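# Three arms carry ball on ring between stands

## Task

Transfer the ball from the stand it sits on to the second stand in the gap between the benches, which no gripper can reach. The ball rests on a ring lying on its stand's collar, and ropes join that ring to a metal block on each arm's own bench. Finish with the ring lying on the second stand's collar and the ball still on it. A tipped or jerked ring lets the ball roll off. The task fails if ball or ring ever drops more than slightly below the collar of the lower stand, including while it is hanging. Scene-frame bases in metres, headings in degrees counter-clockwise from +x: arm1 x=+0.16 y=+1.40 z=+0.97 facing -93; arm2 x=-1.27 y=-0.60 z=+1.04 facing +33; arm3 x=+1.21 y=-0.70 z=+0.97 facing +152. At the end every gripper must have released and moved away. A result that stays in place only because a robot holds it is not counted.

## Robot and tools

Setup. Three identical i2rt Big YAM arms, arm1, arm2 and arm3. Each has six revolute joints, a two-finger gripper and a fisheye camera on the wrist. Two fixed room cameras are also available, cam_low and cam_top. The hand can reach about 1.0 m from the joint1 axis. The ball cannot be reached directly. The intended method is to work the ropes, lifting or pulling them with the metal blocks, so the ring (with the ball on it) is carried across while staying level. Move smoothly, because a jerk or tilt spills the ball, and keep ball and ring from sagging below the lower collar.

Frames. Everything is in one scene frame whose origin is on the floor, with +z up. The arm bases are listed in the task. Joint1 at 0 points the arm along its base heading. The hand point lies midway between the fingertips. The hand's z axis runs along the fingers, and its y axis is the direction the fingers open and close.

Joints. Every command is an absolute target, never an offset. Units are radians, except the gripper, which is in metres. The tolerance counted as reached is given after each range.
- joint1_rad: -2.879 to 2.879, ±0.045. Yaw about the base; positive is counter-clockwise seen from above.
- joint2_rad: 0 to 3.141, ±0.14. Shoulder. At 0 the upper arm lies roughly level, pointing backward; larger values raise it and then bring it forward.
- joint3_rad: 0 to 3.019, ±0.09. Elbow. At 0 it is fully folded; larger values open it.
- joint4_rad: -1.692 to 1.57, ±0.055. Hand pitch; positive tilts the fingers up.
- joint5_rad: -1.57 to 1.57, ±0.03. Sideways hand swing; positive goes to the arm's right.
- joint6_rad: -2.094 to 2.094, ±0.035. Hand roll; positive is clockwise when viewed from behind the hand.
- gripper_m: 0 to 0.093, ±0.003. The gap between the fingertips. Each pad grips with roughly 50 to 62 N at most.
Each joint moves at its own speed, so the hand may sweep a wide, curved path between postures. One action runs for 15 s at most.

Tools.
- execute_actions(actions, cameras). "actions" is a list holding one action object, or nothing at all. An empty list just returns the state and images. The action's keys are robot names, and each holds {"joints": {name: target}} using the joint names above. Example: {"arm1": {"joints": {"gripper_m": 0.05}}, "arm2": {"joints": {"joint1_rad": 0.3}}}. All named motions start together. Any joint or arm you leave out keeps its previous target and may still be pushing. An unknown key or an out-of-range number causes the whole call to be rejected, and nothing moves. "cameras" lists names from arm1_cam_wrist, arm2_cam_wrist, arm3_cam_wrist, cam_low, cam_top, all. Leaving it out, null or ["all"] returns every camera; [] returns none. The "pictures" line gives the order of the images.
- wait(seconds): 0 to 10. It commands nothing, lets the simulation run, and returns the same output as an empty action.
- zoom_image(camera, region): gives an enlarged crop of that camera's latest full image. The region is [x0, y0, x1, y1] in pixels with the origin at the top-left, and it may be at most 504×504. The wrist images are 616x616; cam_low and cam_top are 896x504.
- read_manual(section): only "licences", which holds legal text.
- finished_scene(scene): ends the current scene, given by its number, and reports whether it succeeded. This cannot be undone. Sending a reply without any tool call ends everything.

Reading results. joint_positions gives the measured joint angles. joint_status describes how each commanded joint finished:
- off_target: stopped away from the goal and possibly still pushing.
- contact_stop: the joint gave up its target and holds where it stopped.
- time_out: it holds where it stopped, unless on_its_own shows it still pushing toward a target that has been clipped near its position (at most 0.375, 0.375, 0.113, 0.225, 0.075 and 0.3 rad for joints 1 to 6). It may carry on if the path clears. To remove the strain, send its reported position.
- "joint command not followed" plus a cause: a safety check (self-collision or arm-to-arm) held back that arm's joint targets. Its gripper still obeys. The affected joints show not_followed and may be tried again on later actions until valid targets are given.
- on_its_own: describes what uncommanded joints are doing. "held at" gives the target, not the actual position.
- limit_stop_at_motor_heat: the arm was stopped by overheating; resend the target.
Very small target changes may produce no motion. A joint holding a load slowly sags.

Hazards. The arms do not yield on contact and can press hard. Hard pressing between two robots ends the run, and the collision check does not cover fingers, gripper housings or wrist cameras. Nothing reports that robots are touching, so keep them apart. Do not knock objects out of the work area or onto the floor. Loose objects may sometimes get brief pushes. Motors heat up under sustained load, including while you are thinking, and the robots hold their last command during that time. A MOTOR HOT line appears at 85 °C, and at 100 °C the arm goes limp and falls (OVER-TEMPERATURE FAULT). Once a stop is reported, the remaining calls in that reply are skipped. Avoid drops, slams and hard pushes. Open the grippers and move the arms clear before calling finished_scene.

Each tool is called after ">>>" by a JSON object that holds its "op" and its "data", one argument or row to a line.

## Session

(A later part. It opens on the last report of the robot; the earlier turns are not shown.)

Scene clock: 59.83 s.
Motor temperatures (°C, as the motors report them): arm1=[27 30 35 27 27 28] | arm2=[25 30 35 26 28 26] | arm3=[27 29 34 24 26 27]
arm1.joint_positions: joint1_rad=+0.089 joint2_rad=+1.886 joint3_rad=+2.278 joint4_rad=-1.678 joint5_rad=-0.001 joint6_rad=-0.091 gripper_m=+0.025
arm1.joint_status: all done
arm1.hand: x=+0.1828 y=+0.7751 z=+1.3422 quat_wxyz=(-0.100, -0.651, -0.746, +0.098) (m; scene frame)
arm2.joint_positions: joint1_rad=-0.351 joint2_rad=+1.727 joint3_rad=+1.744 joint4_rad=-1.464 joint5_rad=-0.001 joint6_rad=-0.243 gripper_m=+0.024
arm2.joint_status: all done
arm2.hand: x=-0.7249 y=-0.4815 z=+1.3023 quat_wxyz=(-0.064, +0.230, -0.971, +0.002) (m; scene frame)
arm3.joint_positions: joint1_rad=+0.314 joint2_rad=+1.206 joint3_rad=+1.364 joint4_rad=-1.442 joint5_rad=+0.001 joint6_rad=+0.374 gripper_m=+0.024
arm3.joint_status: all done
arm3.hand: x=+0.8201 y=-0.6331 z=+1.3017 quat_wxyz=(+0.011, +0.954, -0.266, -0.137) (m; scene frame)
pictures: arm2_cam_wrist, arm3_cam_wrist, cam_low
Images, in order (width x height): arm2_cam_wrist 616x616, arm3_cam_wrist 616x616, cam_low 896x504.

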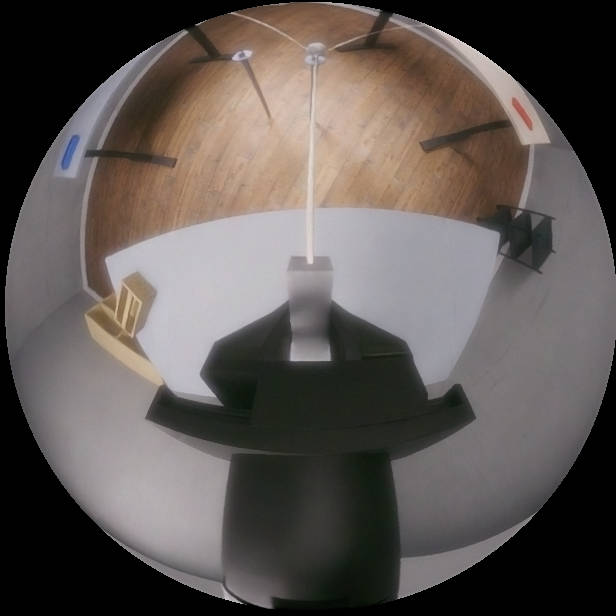

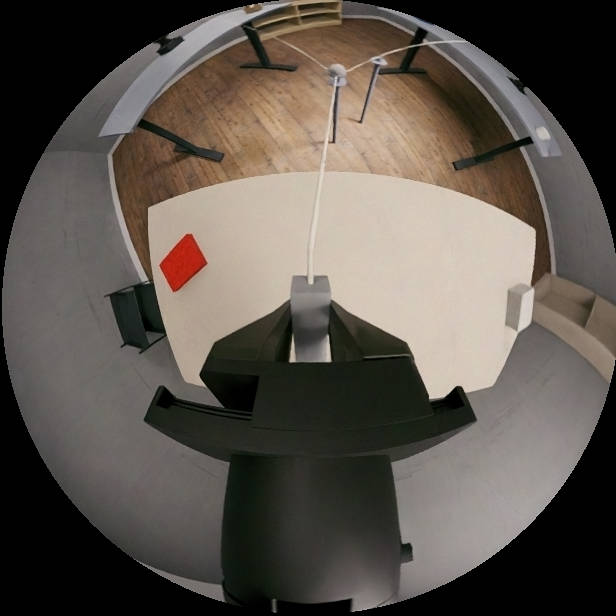

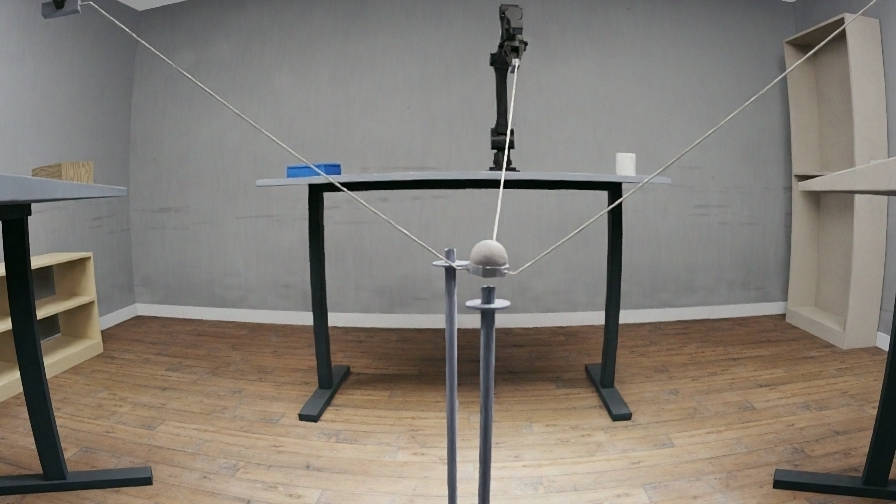

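>>> {"op": "execute_actions", "data": {
  "actions": [
    {"arm2":{"joints":{"joint4_rad":-1.425}},"arm3":{"joints":{"joint4_rad":-1.395}}}
  ],
  "cameras": ["cam_low","arm2_cam_wrist","arm3_cam_wrist"]
}}

>>> {"op": "zoom_image", "data": {
  "camera": "arm2_cam_wrist",
  "region": [240, 10, 400, 140]
}}

>>> {"op": "zoom_image", "data": {
  "camera": "arm3_cam_wrist",
  "region": [260, 20, 420, 150]
}}

>>> {"op": "zoom_image", "data": {
  "camera": "cam_low",
  "region": [400, 200, 580, 330]
}}

Scene clock: 62.17 s.
Motor temperatures (°C, as the motors report them): arm1=[27 30 34 27 27 28] | arm2=[25 30 35 26 28 26] | arm3=[27 29 34 24 26 27]
arm1.joint_positions: joint1_rad=+0.089 joint2_rad=+1.886 joint3_rad=+2.278 joint4_rad=-1.678 joint5_rad=-0.001 joint6_rad=-0.091 gripper_m=+0.025
arm1.joint_status: not commanded
arm1.hand: x=+0.1828 y=+0.7751 z=+1.3422 quat_wxyz=(-0.100, -0.651, -0.746, +0.098) (m; scene frame)
arm2.joint_positions: joint1_rad=-0.351 joint2_rad=+1.727 joint3_rad=+1.744 joint4_rad=-1.436 joint5_rad=-0.001 joint6_rad=-0.243 gripper_m=+0.024
arm2.joint_status: all done
arm2.hand: x=-0.7182 y=-0.4800 z=+1.3032 quat_wxyz=(-0.078, +0.230, -0.970, +0.002) (m; scene frame)
arm3.joint_positions: joint1_rad=+0.314 joint2_rad=+1.206 joint3_rad=+1.364 joint4_rad=-1.409 joint5_rad=+0.001 joint6_rad=+0.374 gripper_m=+0.024
arm3.joint_status: all done
arm3.hand: x=+0.8123 y=-0.6317 z=+1.3041 quat_wxyz=(+0.013, +0.952, -0.265, -0.154) (m; scene frame)
pictures: arm2_cam_wrist, arm3_cam_wrist, cam_low
Images, in order (width x height): arm2_cam_wrist 616x616, arm3_cam_wrist 616x616, cam_low 896x504.

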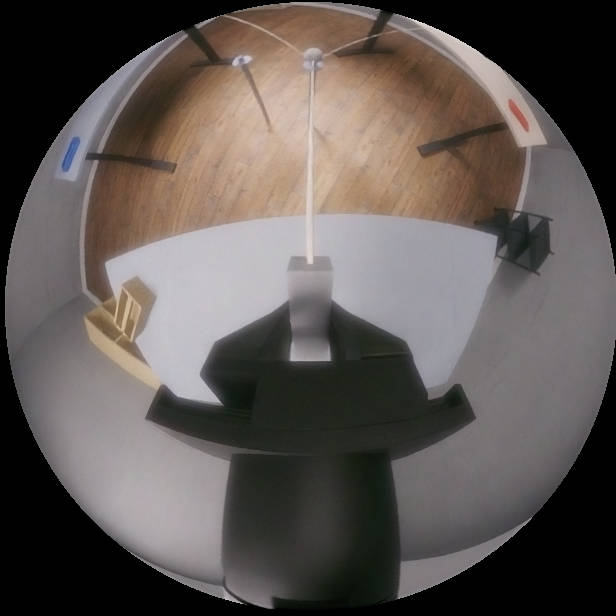

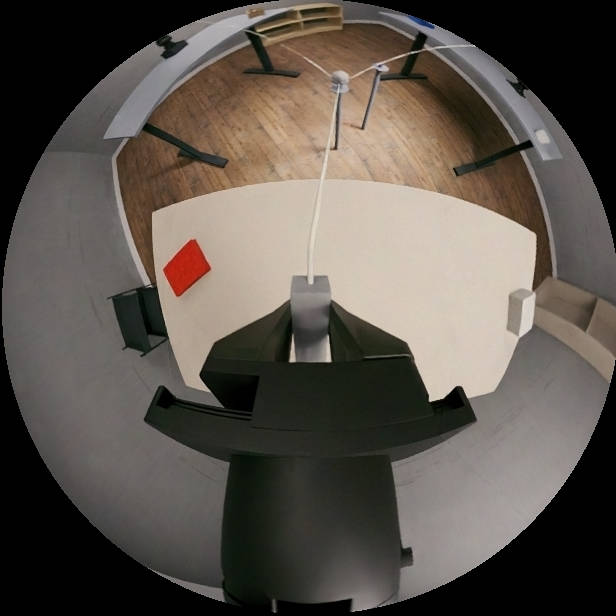

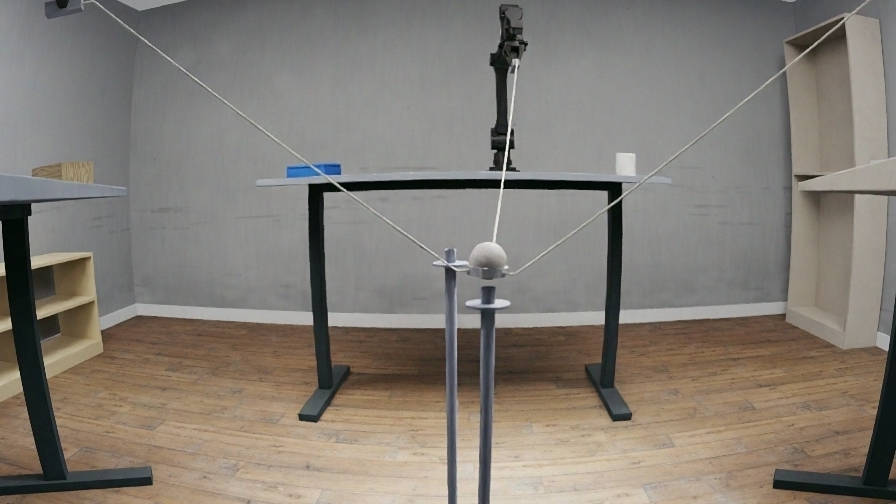

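Region (240, 10, 400, 140) of arm2_cam_wrist's 616x616 image, scaled by 3.150, with more detail than that image has; it fills the top 410 rows of this view, and the rest is white.

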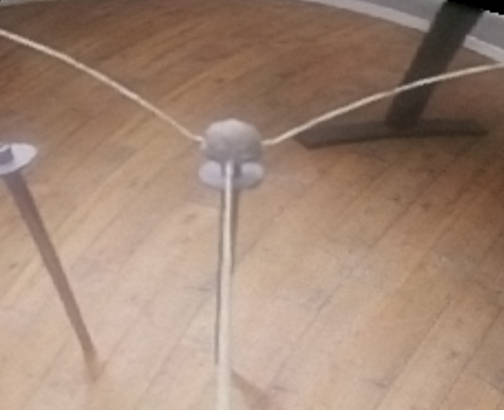

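Region (260, 20, 420, 150) of arm3_cam_wrist's 616x616 image, scaled by 3.150, with more detail than that image has; it fills the top 410 rows of this view, and the rest is white.

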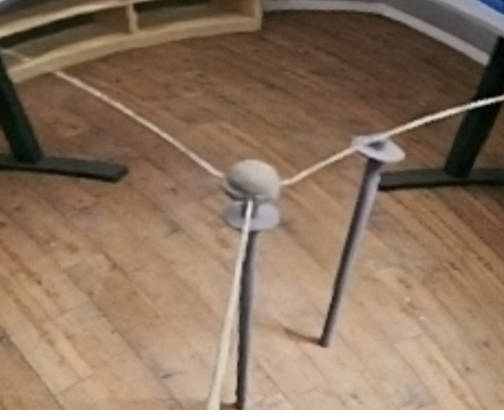

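Region (400, 200, 580, 330) of cam_low's 896x504 image, scaled by 2.800, with more detail than that image has.

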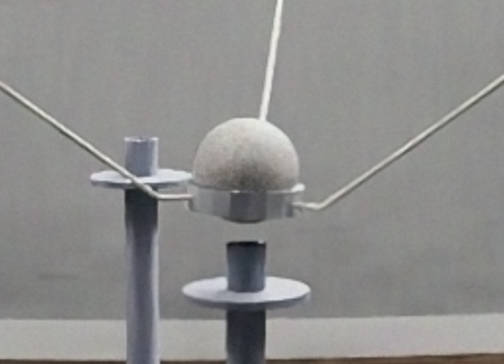

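Aligned. Lower.

>>> {"op": "execute_actions", "data": {
  "actions": [
    {"arm1":{"joints":{"joint3_rad":2.235}},"arm2":{"joints":{"joint3_rad":1.7,"joint4_rad":-1.385}},"arm3":{"joints":{"joint3_rad":1.33,"joint4_rad":-1.365}}}
  ],
  "cameras": ["cam_low","arm2_cam_wrist"]
}}

>>> {"op": "zoom_image", "data": {
  "camera": "arm2_cam_wrist",
  "region": [240, 10, 400, 140]
}}

>>> {"op": "zoom_image", "data": {
  "camera": "cam_low",
  "region": [400, 200, 580, 330]
}}

Scene clock: 64.63 s.
Motor temperatures (°C, as the motors report them): arm1=[27 30 33 27 27 28] | arm2=[25 30 34 26 28 26] | arm3=[27 29 34 24 26 27]
arm1.joint_positions: joint1_rad=+0.089 joint2_rad=+1.886 joint3_rad=+2.229 joint4_rad=-1.678 joint5_rad=-0.001 joint6_rad=-0.091 gripper_m=+0.025
arm1.joint_status: all done
arm1.hand: x=+0.1827 y=+0.7803 z=+1.3216 quat_wxyz=(-0.083, -0.653, -0.748, +0.080) (m; scene frame)
arm2.joint_positions: joint1_rad=-0.351 joint2_rad=+1.727 joint3_rad=+1.705 joint4_rad=-1.396 joint5_rad=-0.001 joint6_rad=-0.243 gripper_m=+0.024
arm2.joint_status: all done
arm2.hand: x=-0.7179 y=-0.4800 z=+1.2884 quat_wxyz=(-0.079, +0.230, -0.970, +0.002) (m; scene frame)
arm3.joint_positions: joint1_rad=+0.314 joint2_rad=+1.205 joint3_rad=+1.323 joint4_rad=-1.379 joint5_rad=+0.001 joint6_rad=+0.374 gripper_m=+0.024
arm3.joint_status: all done
arm3.hand: x=+0.8130 y=-0.6318 z=+1.2880 quat_wxyz=(+0.012, +0.953, -0.265, -0.148) (m; scene frame)
pictures: arm2_cam_wrist, cam_low
Images, in order (width x height): arm2_cam_wrist 616x616, cam_low 896x504.

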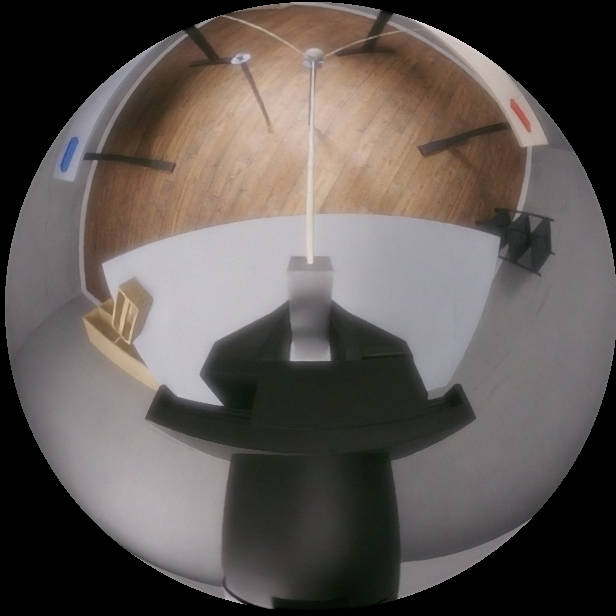

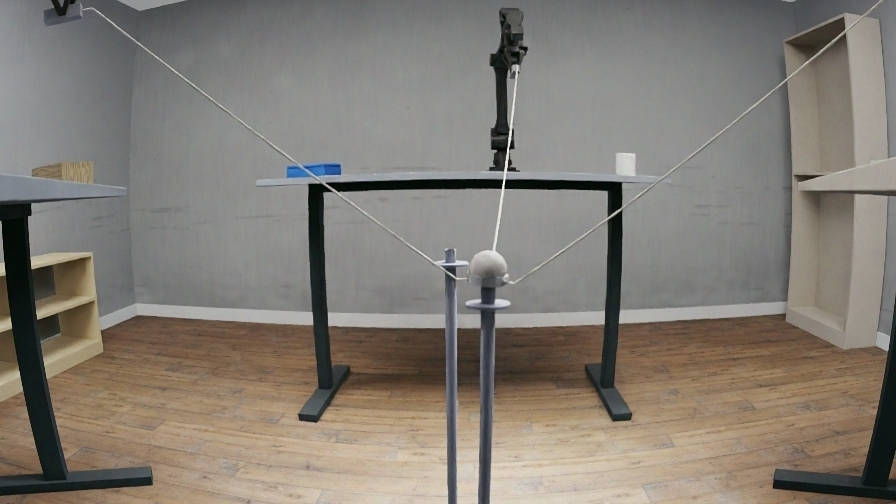

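Region (240, 10, 400, 140) of arm2_cam_wrist's 616x616 image, scaled by 3.150, with more detail than that image has; it fills the top 410 rows of this view, and the rest is white.

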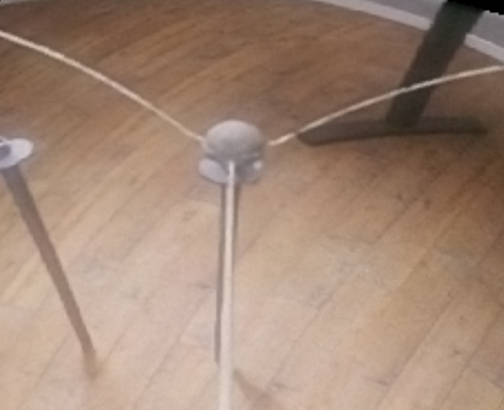

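Region (400, 200, 580, 330) of cam_low's 896x504 image, scaled by 2.800, with more detail than that image has.

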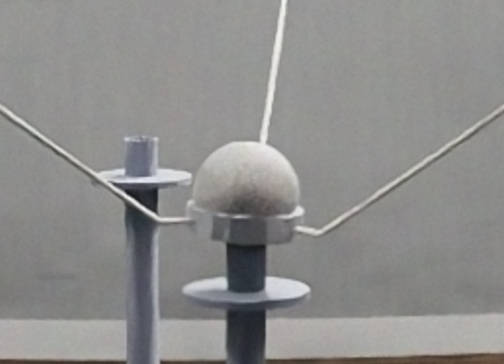

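>>> {"op": "execute_actions", "data": {
  "actions": [
    {"arm1":{"joints":{"joint3_rad":2.175,"joint4_rad":-1.65}},"arm2":{"joints":{"joint3_rad":1.64,"joint4_rad":-1.325}},"arm3":{"joints":{"joint3_rad":1.27,"joint4_rad":-1.315}}}
  ],
  "cameras": ["cam_low"]
}}

>>> {"op": "execute_actions", "data": {
  "actions": [
    {"arm1":{"joints":{"joint3_rad":2.08,"joint4_rad":-1.59}},"arm2":{"joints":{"joint3_rad":1.55,"joint4_rad":-1.225}},"arm3":{"joints":{"joint3_rad":1.18,"joint4_rad":-1.225}}}
  ],
  "cameras": ["cam_low"]
}}

>>> {"op": "zoom_image", "data": {
  "camera": "cam_low",
  "region": [400, 200, 580, 330]
}}

Scene clock: 67.27 s.
Motor temperatures (°C, as the motors report them): arm1=[27 30 33 27 27 28] | arm2=[25 30 34 26 28 26] | arm3=[27 29 34 24 26 27]
arm1.joint_positions: joint1_rad=+0.089 joint2_rad=+1.883 joint3_rad=+2.170 joint4_rad=-1.658 joint5_rad=-0.001 joint6_rad=-0.091 gripper_m=+0.025
arm1.joint_status: all done
arm1.hand: x=+0.1828 y=+0.7833 z=+1.3001 quat_wxyz=(-0.071, -0.654, -0.750, +0.067) (m; scene frame)
arm2.joint_positions: joint1_rad=-0.351 joint2_rad=+1.726 joint3_rad=+1.644 joint4_rad=-1.339 joint5_rad=-0.001 joint6_rad=-0.243 gripper_m=+0.024
arm2.joint_status: all done
arm2.hand: x=-0.7201 y=-0.4805 z=+1.2660 quat_wxyz=(-0.078, +0.230, -0.970, +0.002) (m; scene frame)
arm3.joint_positions: joint1_rad=+0.314 joint2_rad=+1.203 joint3_rad=+1.263 joint4_rad=-1.330 joint5_rad=+0.001 joint6_rad=+0.374 gripper_m=+0.024
arm3.joint_status: all done
arm3.hand: x=+0.8144 y=-0.6319 z=+1.2652 quat_wxyz=(+0.012, +0.953, -0.266, -0.144) (m; scene frame)
pictures: cam_low
Images, in order (width x height): cam_low 896x504.

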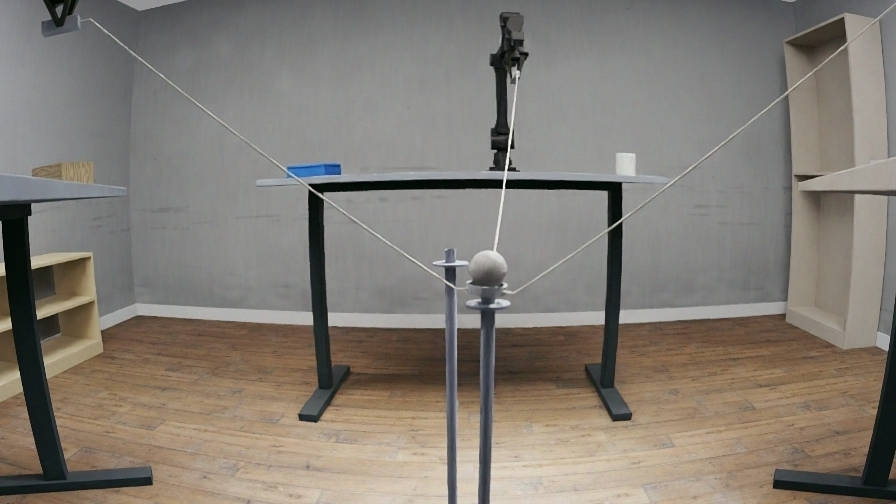

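Scene clock: 68.10 s.
Motor temperatures (°C, as the motors report them): arm1=[27 30 33 27 27 28] | arm2=[25 30 34 27 28 26] | arm3=[27 29 34 24 26 27]
arm1.joint_positions: joint1_rad=+0.089 joint2_rad=+1.880 joint3_rad=+2.074 joint4_rad=-1.600 joint5_rad=-0.001 joint6_rad=-0.091 gripper_m=+0.025
arm1.joint_status: all done
arm1.hand: x=+0.1830 y=+0.7845 z=+1.2647 quat_wxyz=(-0.059, -0.655, -0.751, +0.055) (m; scene frame)
arm2.joint_positions: joint1_rad=-0.351 joint2_rad=+1.724 joint3_rad=+1.552 joint4_rad=-1.242 joint5_rad=-0.001 joint6_rad=-0.243 gripper_m=+0.024
arm2.joint_status: all done
arm2.hand: x=-0.7232 y=-0.4813 z=+1.2323 quat_wxyz=(-0.081, +0.230, -0.970, +0.002) (m; scene frame)
arm3.joint_positions: joint1_rad=+0.314 joint2_rad=+1.200 joint3_rad=+1.172 joint4_rad=-1.243 joint5_rad=+0.001 joint6_rad=+0.374 gripper_m=+0.024
arm3.joint_status: all done
arm3.hand: x=+0.8154 y=-0.6319 z=+1.2312 quat_wxyz=(+0.012, +0.953, -0.266, -0.143) (m; scene frame)
pictures: cam_low
Images, in order (width x height): cam_low 896x504.

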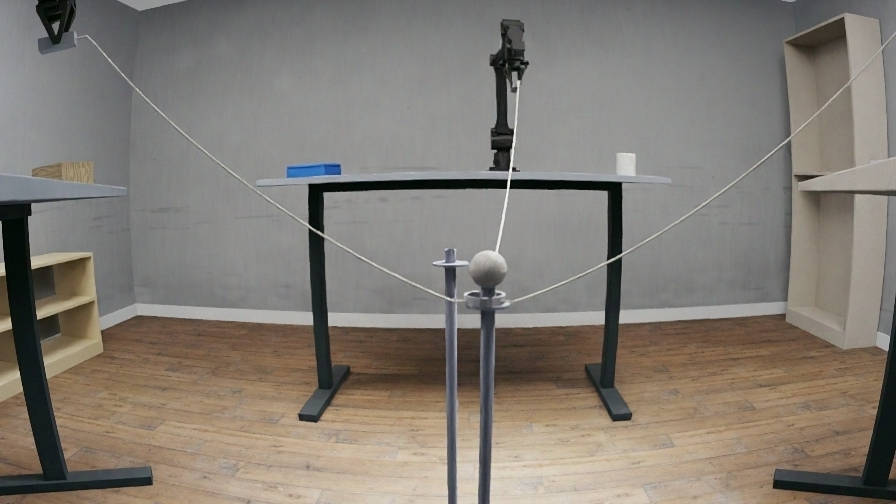

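Region (400, 200, 580, 330) of cam_low's 896x504 image, scaled by 2.800, with more detail than that image has.

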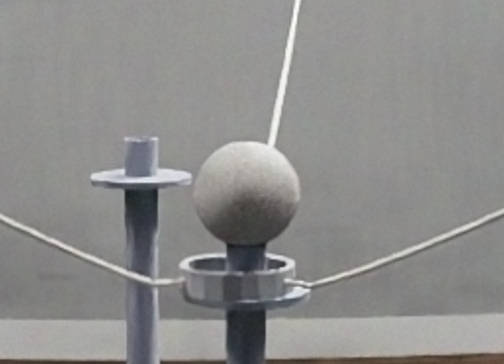

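>>> {"op": "execute_actions", "data": {
  "actions": [
    {"arm1":{"joints":{"joint2_rad":1.99,"joint3_rad":1.535,"joint4_rad":-1.045}},"arm2":{"joints":{"joint2_rad":2.1,"joint3_rad":1.475,"joint4_rad":-0.88}},"arm3":{"joints":{"joint2_rad":2.0,"joint3_rad":1.57,"joint4_rad":-1.03}}}
  ],
  "cameras": ["cam_low"]
}}

Scene clock: 71.03 s.
Motor temperatures (°C, as the motors report them): arm1=[27 31 33 27 27 28] | arm2=[25 30 33 27 28 26] | arm3=[27 29 34 24 26 27]
arm1.joint_positions: joint1_rad=+0.089 joint2_rad=+2.005 joint3_rad=+1.524 joint4_rad=-1.053 joint5_rad=-0.001 joint6_rad=-0.091 gripper_m=+0.025
arm1.joint_status: all done
arm1.hand: x=+0.1842 y=+0.8123 z=+0.9858 quat_wxyz=(-0.015, -0.657, -0.753, +0.008) (m; scene frame)
arm2.joint_positions: joint1_rad=-0.350 joint2_rad=+2.103 joint3_rad=+1.464 joint4_rad=-0.894 joint5_rad=+0.000 joint6_rad=-0.244 gripper_m=+0.024
arm2.joint_status: all done
arm2.hand: x=-0.6955 y=-0.4755 z=+0.9953 quat_wxyz=(-0.022, +0.231, -0.973, +0.001) (m; scene frame)
arm3.joint_positions: joint1_rad=+0.314 joint2_rad=+2.003 joint3_rad=+1.549 joint4_rad=-1.033 joint5_rad=+0.001 joint6_rad=+0.374 gripper_m=+0.024
arm3.joint_status: all done
arm3.hand: x=+0.6176 y=-0.5969 z=+0.9996 quat_wxyz=(+0.001, +0.963, -0.268, -0.036) (m; scene frame)
pictures: cam_low
Images, in order (width x height): cam_low 896x504.

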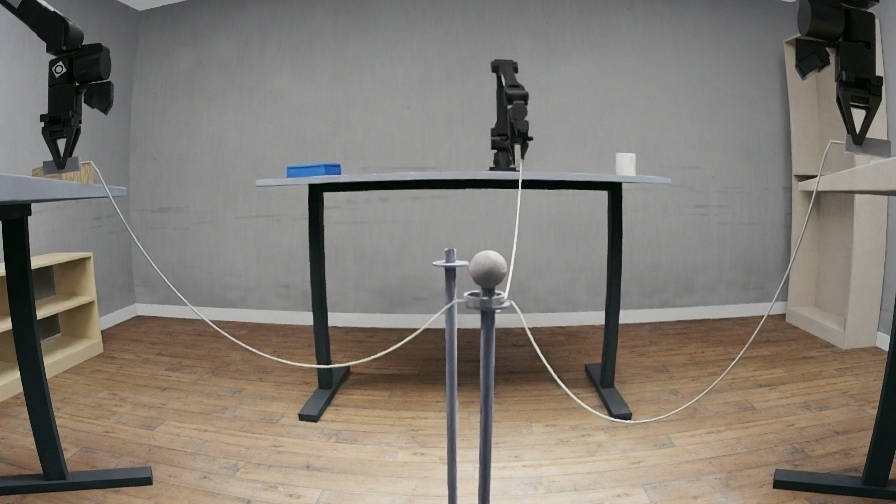

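>>> {"op": "execute_actions", "data": {
  "actions": [
    {"arm1":{"joints":{"joint2_rad":2.045}},"arm2":{"joints":{"joint2_rad":2.15}},"arm3":{"joints":{"joint2_rad":2.07}}}
  ],
  "cameras": []
}}

Scene clock: 72.97 s.
Motor temperatures (°C, as the motors report them): arm1=[27 31 32 27 27 28] | arm2=[25 30 33 27 28 26] | arm3=[27 29 34 24 26 27]
arm1.joint_positions: joint1_rad=+0.089 joint2_rad=+2.038 joint3_rad=+1.524 joint4_rad=-1.053 joint5_rad=-0.001 joint6_rad=-0.091 gripper_m=+0.025
arm1.joint_status: all done
arm1.hand: x=+0.1842 y=+0.8161 z=+0.9674 quat_wxyz=(-0.004, -0.657, -0.754, -0.003) (m; scene frame)
arm2.joint_positions: joint1_rad=-0.350 joint2_rad=+2.144 joint3_rad=+1.464 joint4_rad=-0.893 joint5_rad=+0.000 joint6_rad=-0.244 gripper_m=+0.024
arm2.joint_status: all done
arm2.hand: x=-0.7029 y=-0.4772 z=+0.9719 quat_wxyz=(-0.001, +0.231, -0.973, +0.001) (m; scene frame)
arm3.joint_positions: joint1_rad=+0.314 joint2_rad=+2.058 joint3_rad=+1.549 joint4_rad=-1.033 joint5_rad=+0.001 joint6_rad=+0.374 gripper_m=+0.024
arm3.joint_status: all done
arm3.hand: x=+0.6241 y=-0.5979 z=+0.9678 quat_wxyz=(-0.002, +0.963, -0.269, -0.009) (m; scene frame)
pictures: none
No camera images: the call's "cameras" was empty. Leave "cameras" out to get every camera's image.

>>> {"op": "execute_actions", "data": {
  "actions": [
    {"arm1":{"joints":{"gripper_m":0.09}},"arm2":{"joints":{"gripper_m":0.09}},"arm3":{"joints":{"gripper_m":0.09}}}
  ],
  "cameras": []
}}

>>> {"op": "execute_actions", "data": {
  "actions": [
    {"arm1":{"joints":{"joint2_rad":1.6}},"arm2":{"joints":{"joint2_rad":1.7}},"arm3":{"joints":{"joint2_rad":1.6}}}
  ],
  "cameras": ["cam_low"]
}}

>>> {"op": "finished_scene", "data": {
  "scene": 1
}}

Scene clock: 75.97 s.
Motor temperatures (°C, as the motors report them): arm1=[27 31 32 27 27 28] | arm2=[25 30 32 27 28 26] | arm3=[27 29 34 24 26 27]
arm1.joint_positions: joint1_rad=+0.089 joint2_rad=+2.038 joint3_rad=+1.524 joint4_rad=-1.053 joint5_rad=-0.001 joint6_rad=-0.091 gripper_m=+0.090
arm1.joint_status: all done
arm1.hand: x=+0.1842 y=+0.8161 z=+0.9674 quat_wxyz=(-0.004, -0.657, -0.754, -0.003) (m; scene frame)
arm2.joint_positions: joint1_rad=-0.350 joint2_rad=+2.144 joint3_rad=+1.464 joint4_rad=-0.893 joint5_rad=+0.000 joint6_rad=-0.244 gripper_m=+0.090
arm2.joint_status: all done
arm2.hand: x=-0.7029 y=-0.4772 z=+0.9719 quat_wxyz=(-0.001, +0.231, -0.973, +0.001) (m; scene frame)
arm3.joint_positions: joint1_rad=+0.314 joint2_rad=+2.058 joint3_rad=+1.549 joint4_rad=-1.033 joint5_rad=+0.001 joint6_rad=+0.375 gripper_m=+0.090
arm3.joint_status: all done
arm3.hand: x=+0.6241 y=-0.5979 z=+0.9678 quat_wxyz=(-0.002, +0.963, -0.269, -0.009) (m; scene frame)
pictures: none
No camera images: the call's "cameras" was empty. Leave "cameras" out to get every camera's image.

Scene clock: 77.57 s.
Motor temperatures (°C, as the motors report them): arm1=[27 31 32 27 27 28] | arm2=[25 30 32 27 28 26] | arm3=[27 29 34 24 26 27]
arm1.joint_positions: joint1_rad=+0.089 joint2_rad=+1.602 joint3_rad=+1.524 joint4_rad=-1.050 joint5_rad=-0.001 joint6_rad=-0.091 gripper_m=+0.090
arm1.joint_status: all done
arm1.hand: x=+0.1821 y=+0.8140 z=+1.2177 quat_wxyz=(-0.154, -0.642, -0.735, +0.154) (m; scene frame)
arm2.joint_positions: joint1_rad=-0.350 joint2_rad=+1.697 joint3_rad=+1.464 joint4_rad=-0.891 joint5_rad=+0.000 joint6_rad=-0.244 gripper_m=+0.090
arm2.joint_status: all done
arm2.hand: x=-0.6710 y=-0.4694 z=+1.2341 quat_wxyz=(-0.224, +0.225, -0.948, +0.004) (m; scene frame)
arm3.joint_positions: joint1_rad=+0.314 joint2_rad=+1.594 joint3_rad=+1.565 joint4_rad=-1.033 joint5_rad=+0.001 joint6_rad=+0.375 gripper_m=+0.090
arm3.joint_status: all done
arm3.hand: x=+0.6204 y=-0.5986 z=+1.2478 quat_wxyz=(+0.022, +0.934, -0.260, -0.245) (m; scene frame)
pictures: cam_low
Images, in order (width x height): cam_low 896x504.

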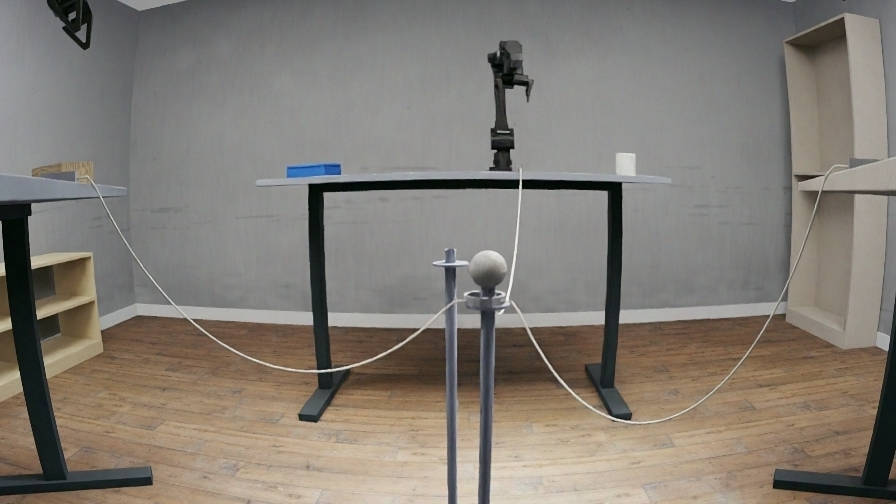

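The scene is finished: the task was done.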